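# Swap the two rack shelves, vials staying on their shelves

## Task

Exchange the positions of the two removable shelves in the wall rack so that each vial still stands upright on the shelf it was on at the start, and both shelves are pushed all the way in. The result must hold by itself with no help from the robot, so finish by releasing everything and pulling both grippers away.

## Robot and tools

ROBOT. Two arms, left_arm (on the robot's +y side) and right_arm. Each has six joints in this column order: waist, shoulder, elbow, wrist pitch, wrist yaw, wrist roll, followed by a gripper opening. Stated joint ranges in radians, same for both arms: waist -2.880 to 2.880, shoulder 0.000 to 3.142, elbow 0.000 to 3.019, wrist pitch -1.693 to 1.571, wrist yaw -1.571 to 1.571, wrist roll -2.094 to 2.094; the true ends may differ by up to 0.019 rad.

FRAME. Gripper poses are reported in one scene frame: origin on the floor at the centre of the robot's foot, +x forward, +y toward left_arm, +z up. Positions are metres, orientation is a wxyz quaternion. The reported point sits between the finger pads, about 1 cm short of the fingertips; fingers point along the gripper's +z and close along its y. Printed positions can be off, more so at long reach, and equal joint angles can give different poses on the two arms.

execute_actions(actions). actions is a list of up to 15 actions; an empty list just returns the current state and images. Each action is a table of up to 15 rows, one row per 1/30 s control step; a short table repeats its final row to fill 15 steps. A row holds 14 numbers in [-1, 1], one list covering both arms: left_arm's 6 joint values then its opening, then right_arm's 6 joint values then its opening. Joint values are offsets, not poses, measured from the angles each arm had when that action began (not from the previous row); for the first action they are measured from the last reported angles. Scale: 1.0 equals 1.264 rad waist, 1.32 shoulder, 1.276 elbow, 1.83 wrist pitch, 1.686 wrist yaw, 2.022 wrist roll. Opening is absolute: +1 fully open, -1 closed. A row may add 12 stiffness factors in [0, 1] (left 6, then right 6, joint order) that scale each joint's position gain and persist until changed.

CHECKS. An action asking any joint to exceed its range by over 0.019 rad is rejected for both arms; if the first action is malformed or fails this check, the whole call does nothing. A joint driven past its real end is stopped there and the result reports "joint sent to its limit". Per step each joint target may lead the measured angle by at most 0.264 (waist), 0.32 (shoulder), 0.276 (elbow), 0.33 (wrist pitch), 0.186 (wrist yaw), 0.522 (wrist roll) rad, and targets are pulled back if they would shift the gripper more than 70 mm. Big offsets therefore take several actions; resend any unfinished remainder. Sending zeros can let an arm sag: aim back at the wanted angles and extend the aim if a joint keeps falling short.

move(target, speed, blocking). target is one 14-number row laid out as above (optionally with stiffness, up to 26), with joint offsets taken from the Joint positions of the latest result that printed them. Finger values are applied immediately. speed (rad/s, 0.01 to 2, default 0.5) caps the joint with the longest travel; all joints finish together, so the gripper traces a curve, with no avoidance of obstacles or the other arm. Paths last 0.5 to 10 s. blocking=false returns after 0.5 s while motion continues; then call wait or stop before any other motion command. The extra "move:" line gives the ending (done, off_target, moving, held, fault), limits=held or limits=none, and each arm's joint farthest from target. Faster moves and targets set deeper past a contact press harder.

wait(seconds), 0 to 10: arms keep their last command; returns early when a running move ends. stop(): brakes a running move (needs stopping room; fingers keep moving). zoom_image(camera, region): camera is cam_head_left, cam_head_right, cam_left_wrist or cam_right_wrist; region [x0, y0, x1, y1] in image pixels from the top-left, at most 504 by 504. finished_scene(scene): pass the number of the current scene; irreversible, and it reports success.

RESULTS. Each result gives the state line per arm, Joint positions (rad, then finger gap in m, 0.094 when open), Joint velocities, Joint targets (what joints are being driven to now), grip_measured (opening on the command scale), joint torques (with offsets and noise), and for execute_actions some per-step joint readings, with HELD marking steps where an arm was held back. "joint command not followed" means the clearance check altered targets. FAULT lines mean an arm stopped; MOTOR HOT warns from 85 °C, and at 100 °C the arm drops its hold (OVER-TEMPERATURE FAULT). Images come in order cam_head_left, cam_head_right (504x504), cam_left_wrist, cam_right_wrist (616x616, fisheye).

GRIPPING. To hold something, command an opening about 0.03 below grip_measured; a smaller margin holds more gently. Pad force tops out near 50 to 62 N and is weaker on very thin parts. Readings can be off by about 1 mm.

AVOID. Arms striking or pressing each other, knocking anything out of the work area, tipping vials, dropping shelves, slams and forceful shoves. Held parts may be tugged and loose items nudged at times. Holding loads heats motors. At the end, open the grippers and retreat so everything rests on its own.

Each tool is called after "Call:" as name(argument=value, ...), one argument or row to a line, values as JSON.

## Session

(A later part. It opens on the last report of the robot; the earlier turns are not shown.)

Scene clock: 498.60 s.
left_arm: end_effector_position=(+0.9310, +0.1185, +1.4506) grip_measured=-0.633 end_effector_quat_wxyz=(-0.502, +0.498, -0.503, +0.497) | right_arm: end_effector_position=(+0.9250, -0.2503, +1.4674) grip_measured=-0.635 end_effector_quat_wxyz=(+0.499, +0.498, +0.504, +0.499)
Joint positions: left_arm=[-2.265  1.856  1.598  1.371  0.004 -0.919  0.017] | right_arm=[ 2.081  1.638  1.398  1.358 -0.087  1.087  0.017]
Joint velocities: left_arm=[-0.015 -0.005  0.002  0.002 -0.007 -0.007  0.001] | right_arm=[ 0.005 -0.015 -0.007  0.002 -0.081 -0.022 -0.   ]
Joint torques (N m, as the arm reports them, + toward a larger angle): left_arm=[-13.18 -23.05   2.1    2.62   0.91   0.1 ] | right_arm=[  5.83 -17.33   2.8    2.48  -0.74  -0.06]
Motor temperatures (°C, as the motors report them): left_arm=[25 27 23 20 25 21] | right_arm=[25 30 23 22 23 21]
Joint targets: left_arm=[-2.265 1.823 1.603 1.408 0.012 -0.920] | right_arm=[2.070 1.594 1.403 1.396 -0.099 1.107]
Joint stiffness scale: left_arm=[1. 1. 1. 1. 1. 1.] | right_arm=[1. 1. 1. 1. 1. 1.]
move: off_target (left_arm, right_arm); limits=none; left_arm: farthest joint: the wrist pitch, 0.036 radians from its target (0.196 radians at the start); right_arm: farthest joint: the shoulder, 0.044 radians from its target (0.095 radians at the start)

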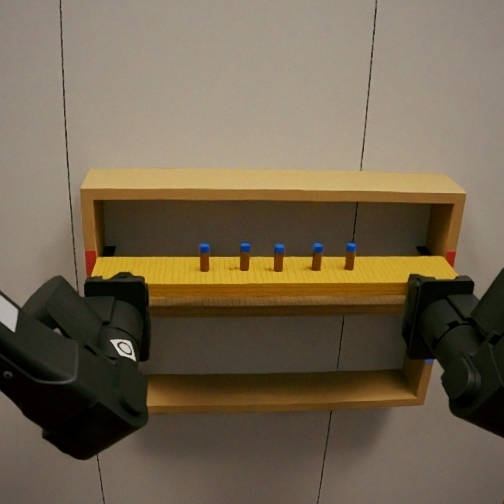

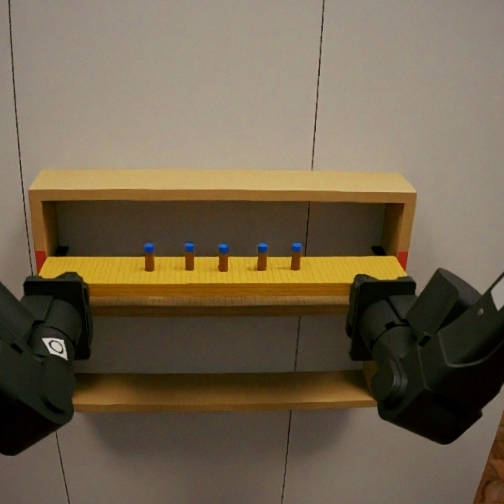

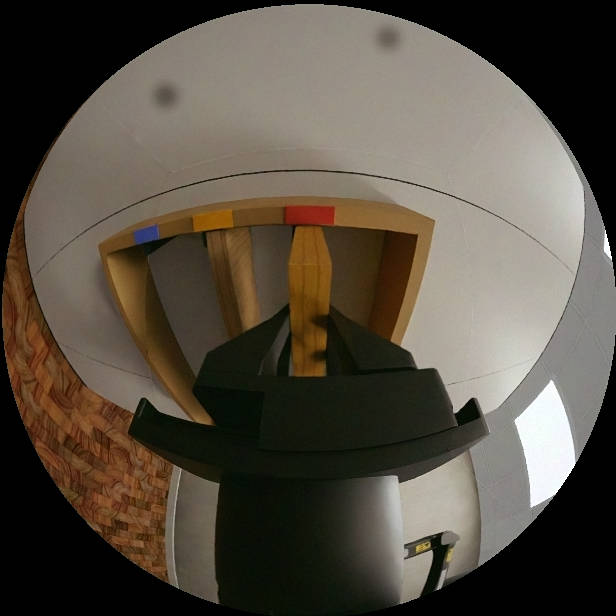

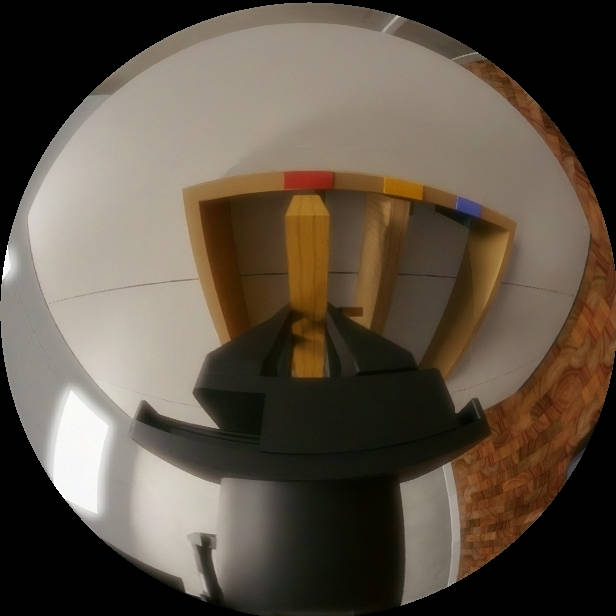

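Call:
move(
  target=[-0.008,-0.043,-0.082,0.075,0.005,0,-0.70,-0.009,-0.055,-0.078,0.071,-0.007,0.012,-0.70],
  speed=0.06,
)

Scene clock: 506.10 s.
left_arm: end_effector_position=(+0.8956, +0.1197, +1.4509) grip_measured=-0.633 end_effector_quat_wxyz=(-0.502, +0.497, -0.503, +0.498) | right_arm: end_effector_position=(+0.8901, -0.2493, +1.4684) grip_measured=-0.635 end_effector_quat_wxyz=(+0.498, +0.496, +0.506, +0.499)
Joint positions: left_arm=[-2.262  1.841  1.489  1.466  0.007 -0.919  0.017] | right_arm=[ 2.076  1.62   1.291  1.443 -0.094  1.088  0.017]
Joint velocities: left_arm=[-0.015  0.005  0.002 -0.012 -0.022 -0.051 -0.   ] | right_arm=[ 0.005 -0.015  0.007 -0.012 -0.066 -0.037 -0.001]
Joint torques (N m, as the arm reports them, + toward a larger angle): left_arm=[-13.86 -22.92   1.57   2.85   0.77   0.12] | right_arm=[  5.85 -17.48   2.3    2.79  -0.5   -0.03]
Motor temperatures (°C, as the motors report them): left_arm=[25 27 23 20 25 21] | right_arm=[25 30 23 22 24 21]
Joint targets: left_arm=[-2.275 1.800 1.494 1.509 0.012 -0.919] | right_arm=[2.069 1.566 1.298 1.488 -0.099 1.112]
Joint stiffness scale: left_arm=[1. 1. 1. 1. 1. 1.] | right_arm=[1. 1. 1. 1. 1. 1.]
move: off_target (left_arm, right_arm); limits=none; left_arm: farthest joint: the wrist pitch, 0.042 radians from its target (0.137 radians at the start); right_arm: farthest joint: the shoulder, 0.055 radians from its target (0.073 radians at the start)

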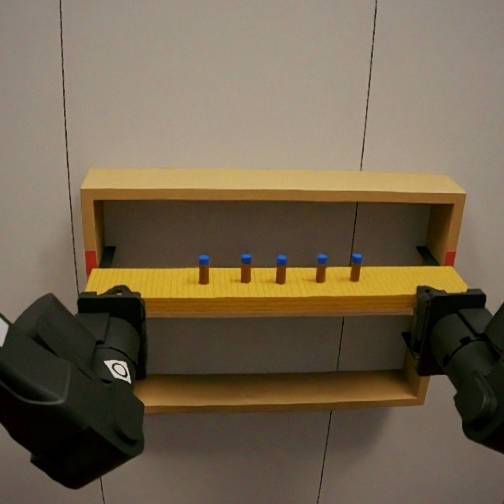

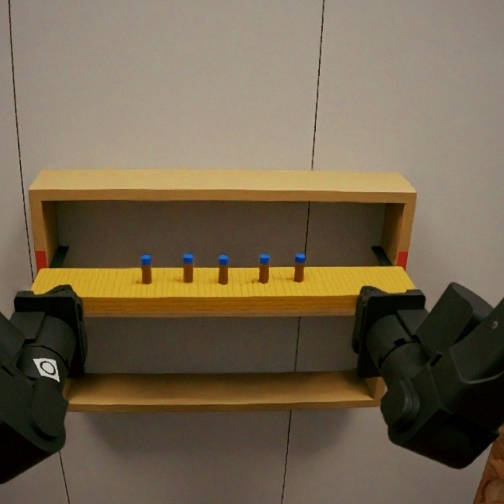

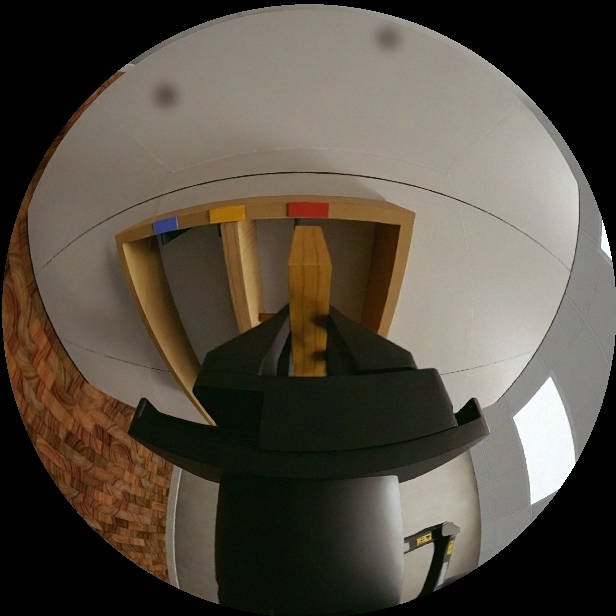

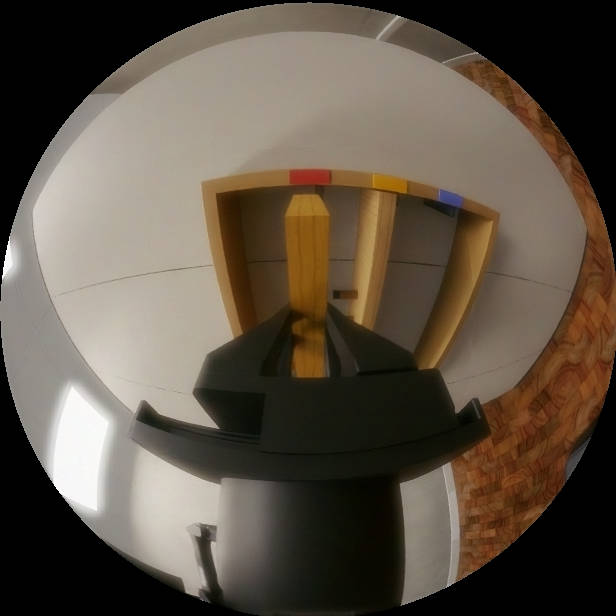

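Call:
move(
  target=[0.063,0.103,0.158,-0.009,0.019,-0.035,-0.70,-0.049,0.119,0.157,0.032,-0.017,0.04,-0.70],
  speed=0.06,
)

Scene clock: 521.60 s.
left_arm: end_effector_position=(+0.9045, +0.1213, +1.3902) grip_measured=-0.633 end_effector_quat_wxyz=(-0.506, +0.496, -0.496, +0.501) | right_arm: end_effector_position=(+0.9009, -0.2479, +1.4089) grip_measured=-0.635 end_effector_quat_wxyz=(+0.505, +0.493, +0.500, +0.502)
Joint positions: left_arm=[-2.202  1.982  1.665  1.449  0.035 -0.98   0.017] | right_arm=[ 2.031  1.778  1.462  1.455 -0.116  1.132  0.017]
Joint velocities: left_arm=[-0.005  0.005  0.002  0.007  0.037 -0.007 -0.   ] | right_arm=[ 0.005 -0.015  0.002 -0.002 -0.007 -0.022 -0.   ]
Joint torques (N m, as the arm reports them, + toward a larger angle): left_arm=[-11.37 -20.48   3.27   1.4    0.67   0.02] | right_arm=[  5.54 -14.12   3.94   2.78  -0.49   0.1 ]
Motor temperatures (°C, as the motors report them): left_arm=[25 27 23 20 26 21] | right_arm=[25 30 22 22 24 21]
Joint targets: left_arm=[-2.183 1.977 1.690 1.450 0.039 -0.990] | right_arm=[2.014 1.777 1.492 1.501 -0.122 1.168]
Joint stiffness scale: left_arm=[1. 1. 1. 1. 1. 1.] | right_arm=[1. 1. 1. 1. 1. 1.]
move: off_target (left_arm, right_arm); limits=none; left_arm: farthest joint: the elbow, 0.026 radians from its target (0.202 radians at the start); right_arm: farthest joint: the wrist pitch, 0.046 radians from its target (0.059 radians at the start)

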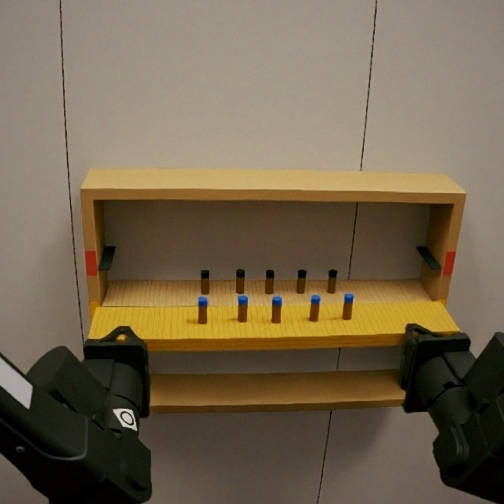

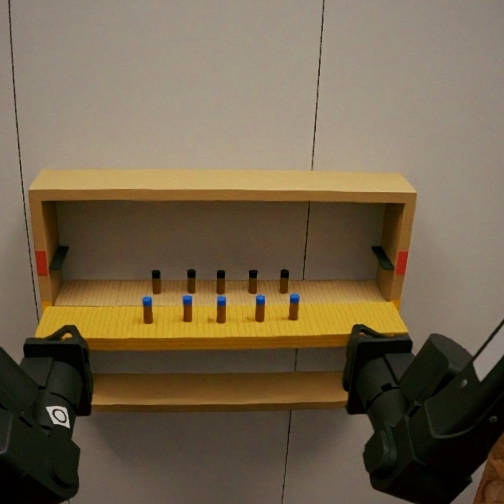

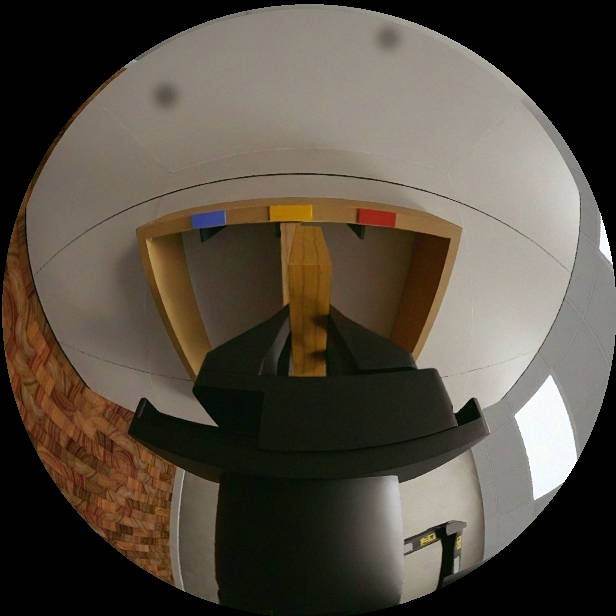

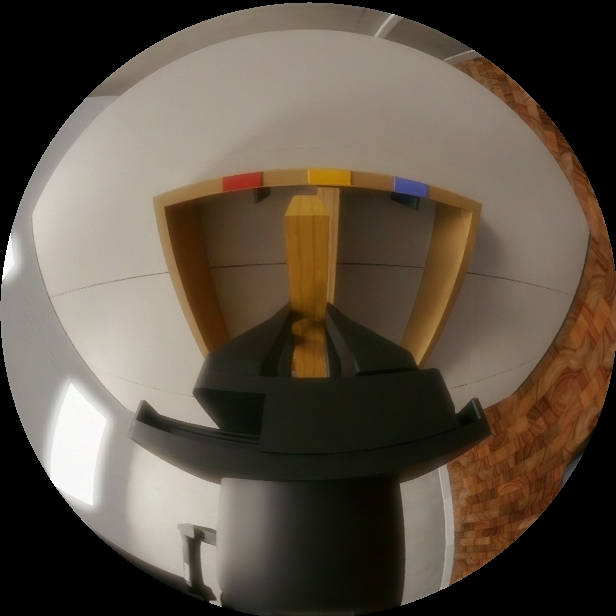

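Call:
move(
  target=[0.061,0.136,0.192,-0.024,0.015,-0.031,-0.70,-0.06,0.14,0.176,-0.003,-0.013,0.043,-0.70],
  speed=0.07,
)

Scene clock: 533.80 s.
left_arm: end_effector_position=(+0.8997, +0.1176, +1.3100) grip_measured=-0.633 end_effector_quat_wxyz=(-0.503, +0.499, -0.501, +0.498) | right_arm: end_effector_position=(+0.8971, -0.2517, +1.3283) grip_measured=-0.635 end_effector_quat_wxyz=(+0.503, +0.496, +0.501, +0.500)
Joint positions: left_arm=[-2.143  2.167  1.884  1.405  0.055 -1.03   0.017] | right_arm=[ 1.973  1.964  1.655  1.445 -0.134  1.185  0.017]
Joint velocities: left_arm=[-0.015 -0.005 -0.012 -0.002 -0.022 -0.007 -0.   ] | right_arm=[ 0.005 -0.005 -0.012 -0.012  0.007  0.066 -0.001]
Joint torques (N m, as the arm reports them, + toward a larger angle): left_arm=[-12.01 -20.66   3.52   1.43   0.68   0.  ] | right_arm=[  5.49 -14.43   4.04   1.44  -0.37   0.06]
Motor temperatures (°C, as the motors report them): left_arm=[25 27 23 20 26 21] | right_arm=[25 30 22 22 24 21]
Joint targets: left_arm=[-2.125 2.162 1.910 1.405 0.060 -1.042] | right_arm=[1.955 1.962 1.686 1.449 -0.139 1.219]
Joint stiffness scale: left_arm=[1. 1. 1. 1. 1. 1.] | right_arm=[1. 1. 1. 1. 1. 1.]
move: off_target (left_arm, right_arm); limits=none; left_arm: farthest joint: the elbow, 0.026 radians from its target (0.245 radians at the start); right_arm: farthest joint: the wrist roll, 0.034 radians from its target (0.087 radians at the start)

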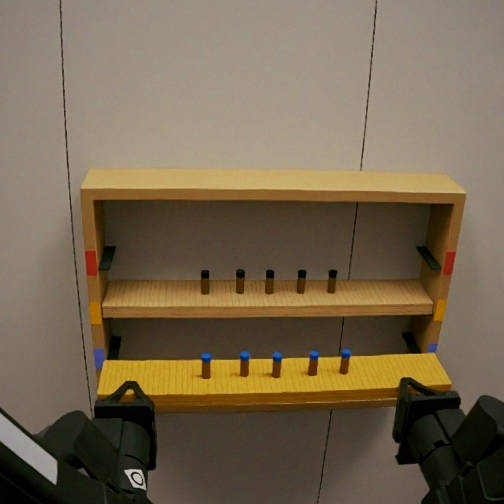

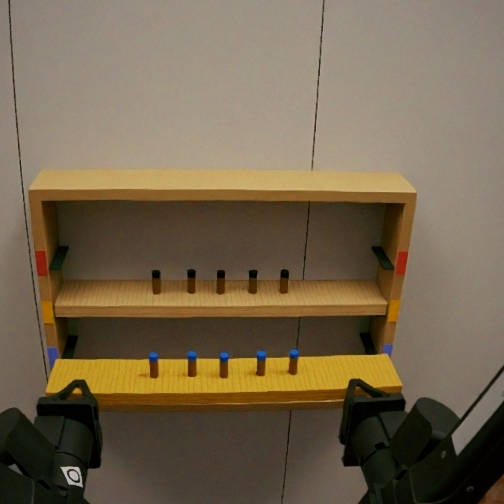

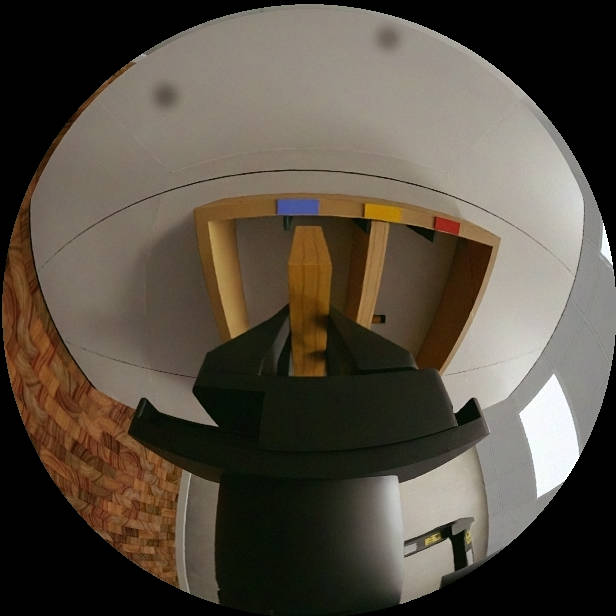

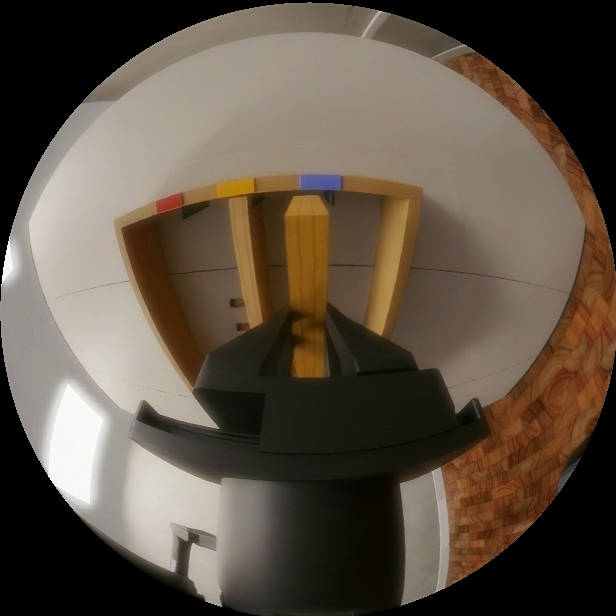

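Call:
execute_actions(
  actions=[],
)

Scene clock: 552.40 s.
left_arm: end_effector_position=(+0.8997, +0.1176, +1.3100) grip_measured=-0.633 end_effector_quat_wxyz=(-0.503, +0.499, -0.501, +0.498) | right_arm: end_effector_position=(+0.8971, -0.2517, +1.3283) grip_measured=-0.635 end_effector_quat_wxyz=(+0.502, +0.497, +0.501, +0.500)
Joint positions: left_arm=[-2.143  2.167  1.884  1.405  0.055 -1.03   0.017] | right_arm=[ 1.973  1.964  1.655  1.445 -0.134  1.185  0.017]
Joint velocities: left_arm=[-0.005 -0.005 -0.017  0.007 -0.007 -0.007  0.   ] | right_arm=[-0.015  0.005 -0.007 -0.007 -0.051 -0.022 -0.   ]
Joint torques (N m, as the arm reports them, + toward a larger angle): left_arm=[-11.94 -20.58   3.48   1.45   0.67   0.  ] | right_arm=[  5.64 -14.55   3.97   1.35  -0.39   0.08]
Motor temperatures (°C, as the motors report them): left_arm=[25 27 23 20 26 21] | right_arm=[25 30 23 22 24 21]
Joint targets: left_arm=[-2.125 2.162 1.910 1.405 0.060 -1.042] | right_arm=[1.955 1.962 1.686 1.449 -0.139 1.219]
Joint stiffness scale: left_arm=[1. 1. 1. 1. 1. 1.] | right_arm=[1. 1. 1. 1. 1. 1.]

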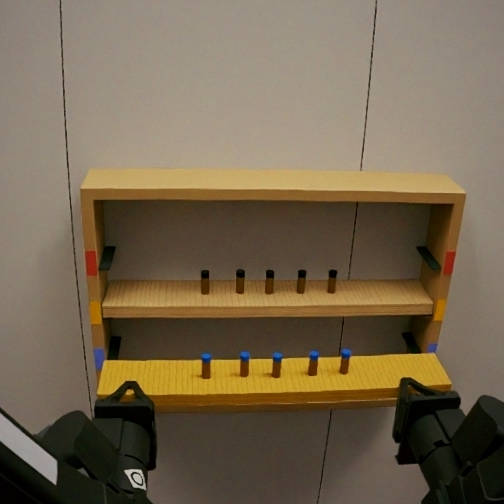

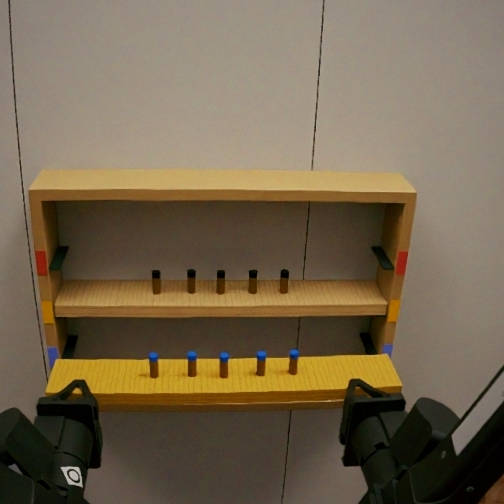

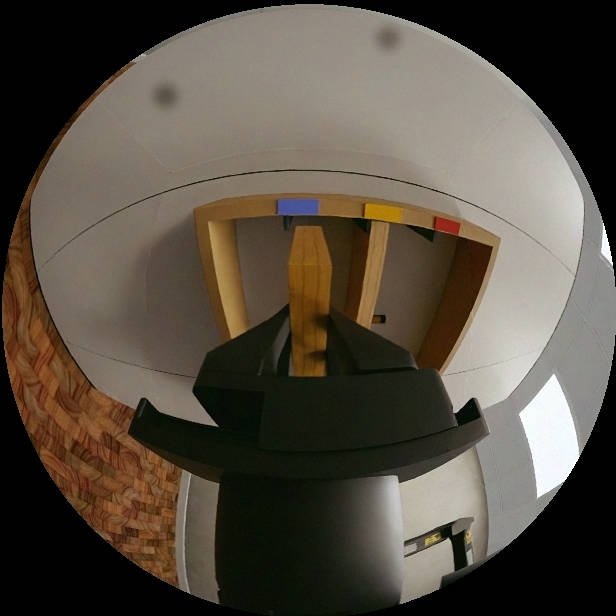

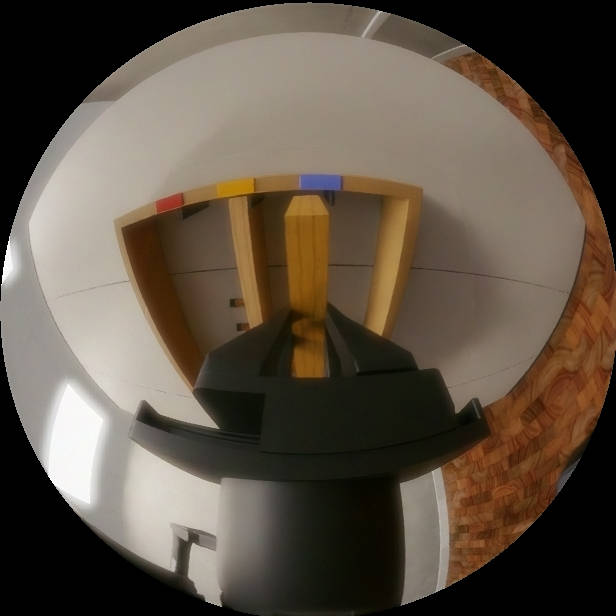

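Call:
move(
  target=[0.012,0.033,0.183,-0.084,0.002,-0.005,-0.7,0.018,0.029,0.165,-0.074,0.003,0.015,-0.7],
  speed=0.06,
)

Scene clock: 562.20 s.
left_arm: end_effector_position=(+0.9356, +0.1152, +1.2946) grip_measured=-0.633 end_effector_quat_wxyz=(-0.499, +0.504, -0.501, +0.496) | right_arm: end_effector_position=(+0.9415, -0.2547, +1.3178) grip_measured=-0.635 end_effector_quat_wxyz=(+0.500, +0.499, +0.504, +0.496)
Joint positions: left_arm=[-2.14   2.23   2.067  1.277  0.05  -1.04   0.017] | right_arm=[ 1.973  2.004  1.821  1.309 -0.129  1.182  0.017]
Joint velocities: left_arm=[ 0.005 -0.015 -0.007 -0.002 -0.066  0.051 -0.   ] | right_arm=[-0.015  0.005 -0.017  0.002  0.037  0.081 -0.001]
Joint torques (N m, as the arm reports them, + toward a larger angle): left_arm=[-13.12 -22.75   6.     0.52   0.9    0.11] | right_arm=[  8.81 -15.35   5.81   1.37  -0.22   0.06]
Motor temperatures (°C, as the motors report them): left_arm=[25 27 24 20 26 21] | right_arm=[25 30 23 22 24 21]
Joint targets: left_arm=[-2.128 2.210 2.117 1.251 0.059 -1.040] | right_arm=[1.995 2.002 1.866 1.310 -0.129 1.215]
Joint stiffness scale: left_arm=[1. 1. 1. 1. 1. 1.] | right_arm=[1. 1. 1. 1. 1. 1.]
move: off_target (left_arm, right_arm); limits=none; left_arm: farthest joint: the elbow, 0.051 radians from its target (0.234 radians at the start); right_arm: farthest joint: the elbow, 0.044 radians from its target (0.210 radians at the start)

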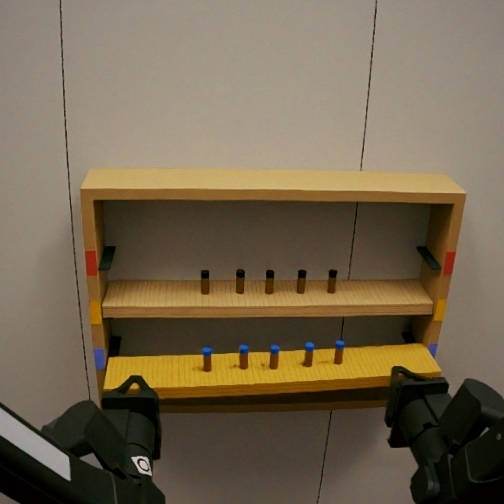

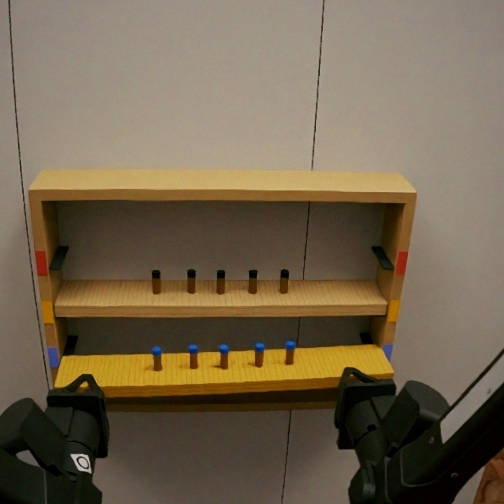

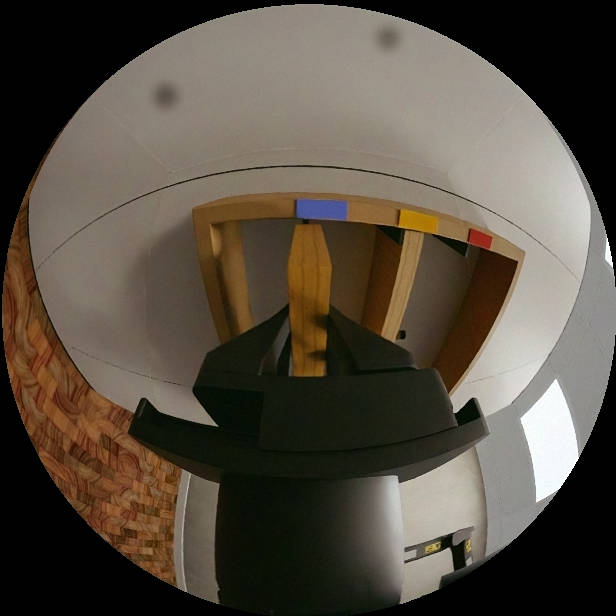

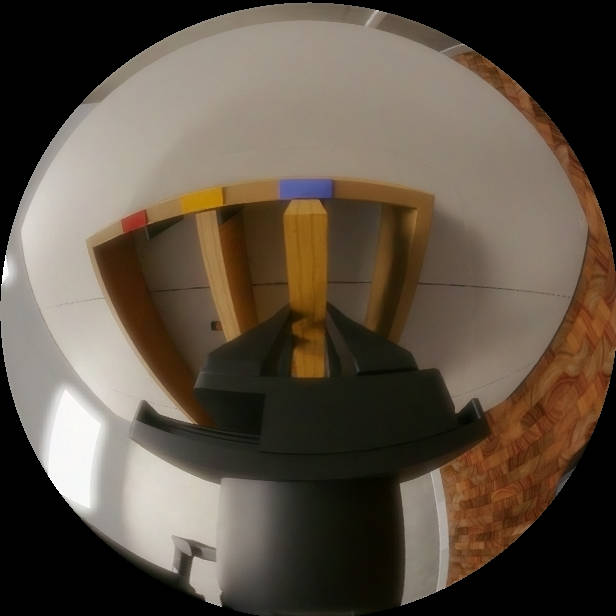

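Call:
move(
  target=[0.016,-0.066,-0.066,0.05,0.004,0.008,-0.7,0.022,-0.052,-0.06,0.058,0,0.015,-0.7],
  speed=0.05,
)

Scene clock: 570.90 s.
left_arm: end_effector_position=(+0.9231, +0.1231, +1.3015) grip_measured=-0.633 end_effector_quat_wxyz=(-0.499, +0.501, -0.504, +0.496) | right_arm: end_effector_position=(+0.9187, -0.2475, +1.3204) grip_measured=-0.635 end_effector_quat_wxyz=(+0.498, +0.500, +0.505, +0.497)
Joint positions: left_arm=[-2.133  2.187  1.974  1.323  0.057 -1.04   0.017] | right_arm=[ 1.98   1.987  1.738  1.37  -0.128  1.179  0.017]
Joint velocities: left_arm=[ 0.005  0.005 -0.007 -0.022  0.007  0.007 -0.   ] | right_arm=[-0.005 -0.015 -0.017 -0.012 -0.007 -0.051  0.001]
Joint torques (N m, as the arm reports them, + toward a larger angle): left_arm=[-12.37 -24.76   2.6    3.12   0.37   0.24] | right_arm=[  8.77 -18.43   2.79   2.88  -0.32   0.05]
Motor temperatures (°C, as the motors report them): left_arm=[25 28 24 20 26 21] | right_arm=[25 30 23 22 23 21]
Joint targets: left_arm=[-2.120 2.143 1.983 1.369 0.056 -1.024] | right_arm=[2.000 1.935 1.745 1.415 -0.129 1.213]
Joint stiffness scale: left_arm=[1. 1. 1. 1. 1. 1.] | right_arm=[1. 1. 1. 1. 1. 1.]
move: off_target (left_arm, right_arm); limits=none; left_arm: farthest joint: the wrist pitch, 0.045 radians from its target (0.091 radians at the start); right_arm: farthest joint: the shoulder, 0.052 radians from its target (0.068 radians at the start)

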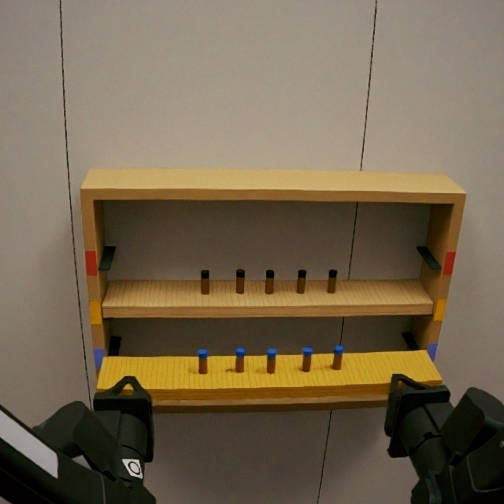

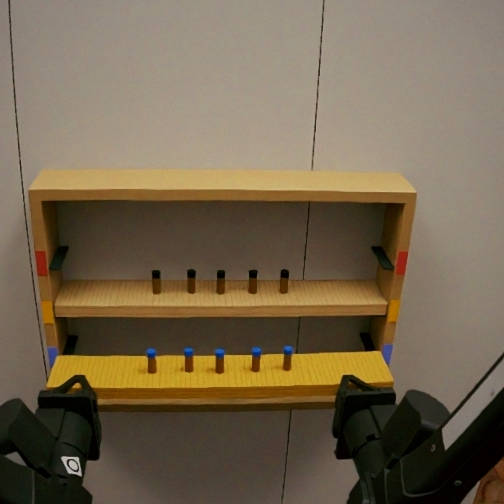

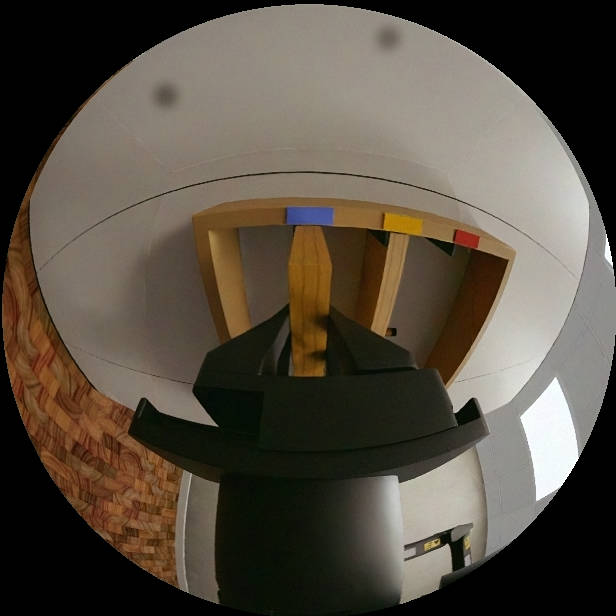

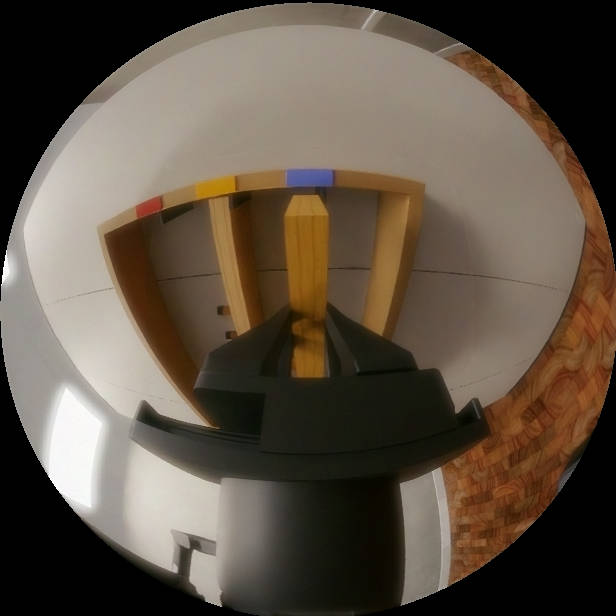

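Call:
move(
  target=[-0.026,-0.03,-0.008,0.026,0,0.008,-0.7,0,-0.047,0,0.02,0,0.017,-0.7],
  speed=0.03,
)

Scene clock: 579.17 s.
left_arm: end_effector_position=(+0.9223, +0.1194, +1.3066) grip_measured=-0.633 end_effector_quat_wxyz=(-0.499, +0.500, -0.504, +0.497) | right_arm: end_effector_position=(+0.9208, -0.2504, +1.3252) grip_measured=-0.635 end_effector_quat_wxyz=(+0.499, +0.501, +0.504, +0.496)
Joint positions: left_arm=[-2.141  2.179  1.961  1.33   0.055 -1.033  0.017] | right_arm=[ 1.98   1.975  1.73   1.369 -0.124  1.179  0.017]
Joint velocities: left_arm=[-0.005  0.005 -0.007  0.002 -0.051  0.037 -0.001] | right_arm=[-0.005  0.005 -0.007 -0.012 -0.022  0.022 -0.001]
Joint torques (N m, as the arm reports them, + toward a larger angle): left_arm=[-16.06 -23.64   2.2    2.92   0.57   0.19] | right_arm=[  6.99 -18.3    2.93   2.53  -0.36   0.07]
Motor temperatures (°C, as the motors report them): left_arm=[25 28 24 20 26 21] | right_arm=[25 31 23 22 23 21]
Joint targets: left_arm=[-2.166 2.147 1.964 1.371 0.058 -1.023] | right_arm=[1.980 1.925 1.738 1.406 -0.128 1.214]
Joint stiffness scale: left_arm=[1. 1. 1. 1. 1. 1.] | right_arm=[1. 1. 1. 1. 1. 1.]
move: off_target (left_arm, right_arm); limits=none; left_arm: farthest joint: the wrist pitch, 0.040 radians from its target (0.047 radians at the start); right_arm: farthest joint: the shoulder, 0.050 radians from its target (0.062 radians at the start)

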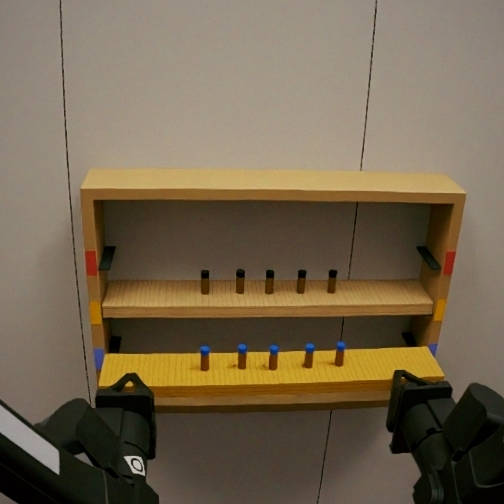

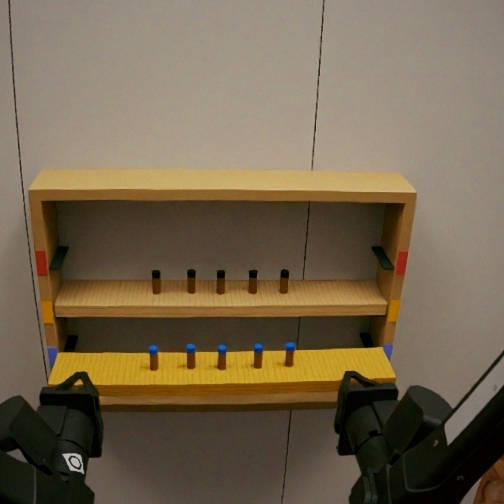

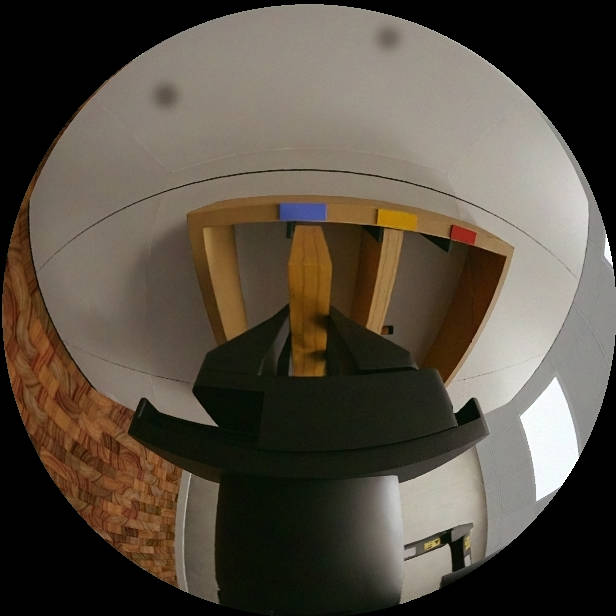

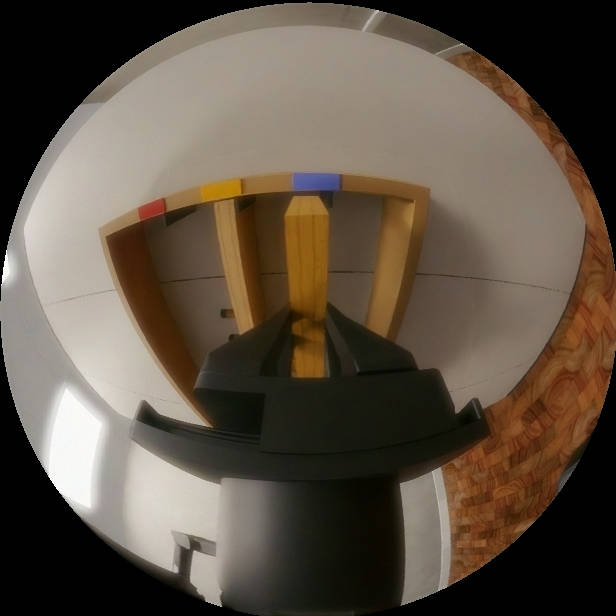

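Call:
move(
  target=[-0.01,0.008,0.114,-0.042,0,0.004,-0.7,0.004,0.003,0.103,-0.037,0,0.017,-0.7],
  speed=0.05,
)

Scene clock: 588.43 s.
left_arm: end_effector_position=(+0.9510, +0.1172, +1.3095) grip_measured=-0.633 end_effector_quat_wxyz=(-0.500, +0.500, -0.502, +0.498) | right_arm: end_effector_position=(+0.9493, -0.2548, +1.3286) grip_measured=-0.635 end_effector_quat_wxyz=(+0.500, +0.498, +0.503, +0.498)
Joint positions: left_arm=[-2.148  2.203  2.07   1.248  0.054 -1.029  0.017] | right_arm=[ 1.98   1.984  1.818  1.295 -0.129  1.178  0.017]
Joint velocities: left_arm=[-0.015  0.005 -0.002  0.007  0.022 -0.022  0.001] | right_arm=[ 0.005 -0.005 -0.007 -0.012  0.037  0.007  0.001]
Joint torques (N m, as the arm reports them, + toward a larger angle): left_arm=[-14.75 -22.6    5.14   1.64   0.47   0.14] | right_arm=[  7.71 -15.9    5.92   1.51  -0.06   0.08]
Motor temperatures (°C, as the motors report them): left_arm=[25 28 24 20 26 21] | right_arm=[25 31 23 22 23 21]
Joint targets: left_arm=[-2.154 2.190 2.106 1.254 0.055 -1.025] | right_arm=[1.985 1.979 1.862 1.301 -0.124 1.213]
Joint stiffness scale: left_arm=[1. 1. 1. 1. 1. 1.] | right_arm=[1. 1. 1. 1. 1. 1.]
move: off_target (left_arm, right_arm); limits=none; left_arm: farthest joint: the elbow, 0.036 radians from its target (0.146 radians at the start); right_arm: farthest joint: the elbow, 0.044 radians from its target (0.131 radians at the start)

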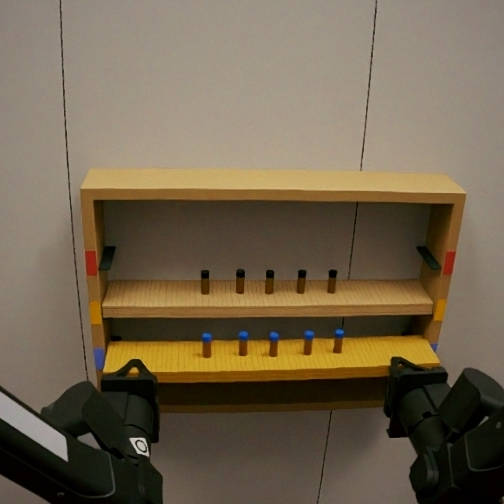

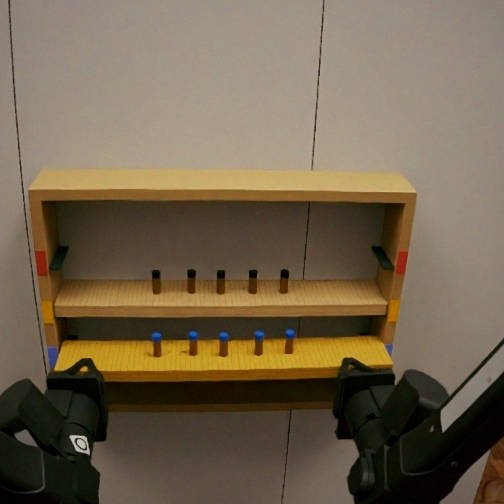

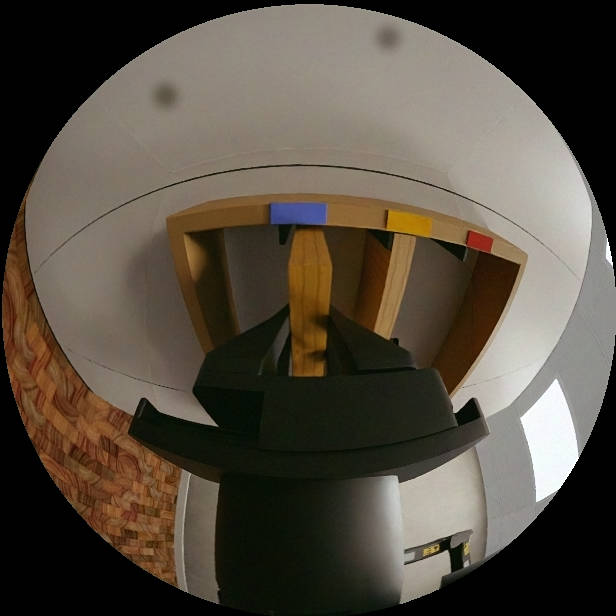

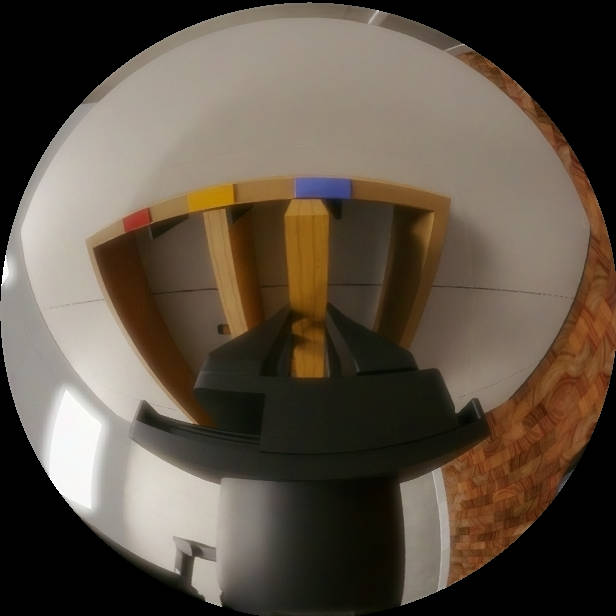

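Call:
move(
  target=[0.018,0.036,0.157,-0.05,0,0,-0.7,0.018,0.036,0.138,-0.036,0,0.017,-0.7],
  speed=0.05,
)

Scene clock: 597.13 s.
left_arm: end_effector_position=(+0.9789, +0.1176, +1.3040) grip_measured=-0.633 end_effector_quat_wxyz=(-0.503, +0.499, -0.500, +0.498) | right_arm: end_effector_position=(+0.9762, -0.2545, +1.3228) grip_measured=-0.635 end_effector_quat_wxyz=(+0.504, +0.497, +0.499, +0.500)
Joint positions: left_arm=[-2.146  2.26   2.23   1.154  0.054 -1.029  0.017] | right_arm=[ 1.982  2.032  1.949  1.224 -0.129  1.179  0.017]
Joint velocities: left_arm=[-0.005 -0.005 -0.017 -0.022 -0.095 -0.11  -0.001] | right_arm=[-0.005 -0.005  0.007  0.002  0.007  0.051  0.001]
Joint torques (N m, as the arm reports them, + toward a larger angle): left_arm=[-12.68 -23.04   6.09   1.57   0.41   0.11] | right_arm=[  9.24 -16.08   6.53   1.47  -0.24   0.06]
Motor temperatures (°C, as the motors report them): left_arm=[25 28 24 20 26 21] | right_arm=[25 31 23 22 23 21]
Joint targets: left_arm=[-2.125 2.250 2.270 1.157 0.054 -1.029] | right_arm=[2.002 2.031 1.994 1.230 -0.129 1.213]
Joint stiffness scale: left_arm=[1. 1. 1. 1. 1. 1.] | right_arm=[1. 1. 1. 1. 1. 1.]
move: off_target (left_arm, right_arm); limits=none; left_arm: farthest joint: the elbow, 0.040 radians from its target (0.200 radians at the start); right_arm: farthest joint: the elbow, 0.045 radians from its target (0.176 radians at the start)

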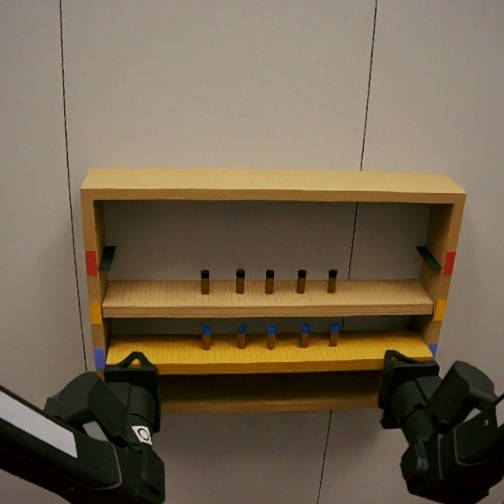

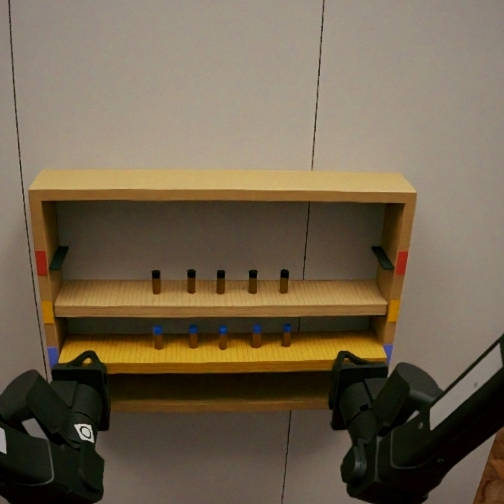

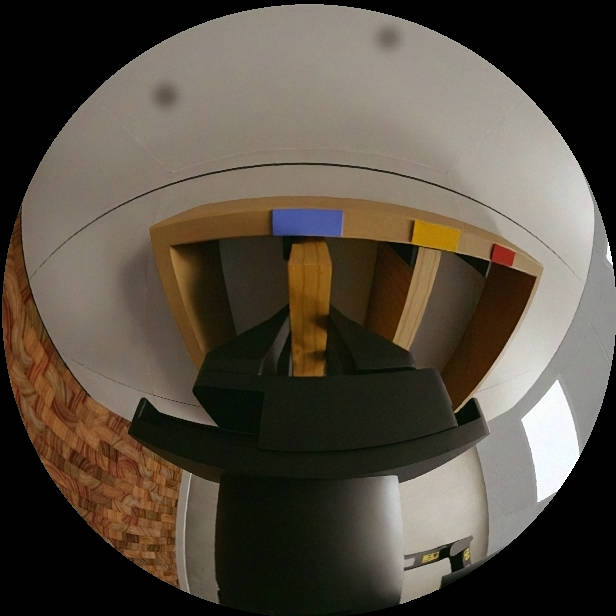

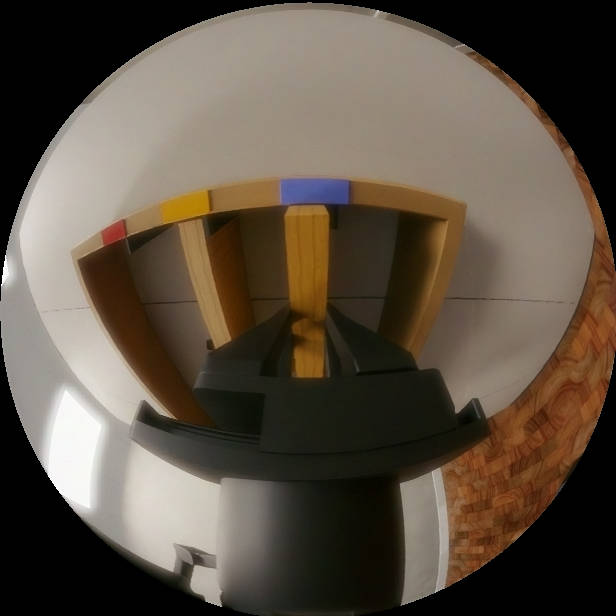

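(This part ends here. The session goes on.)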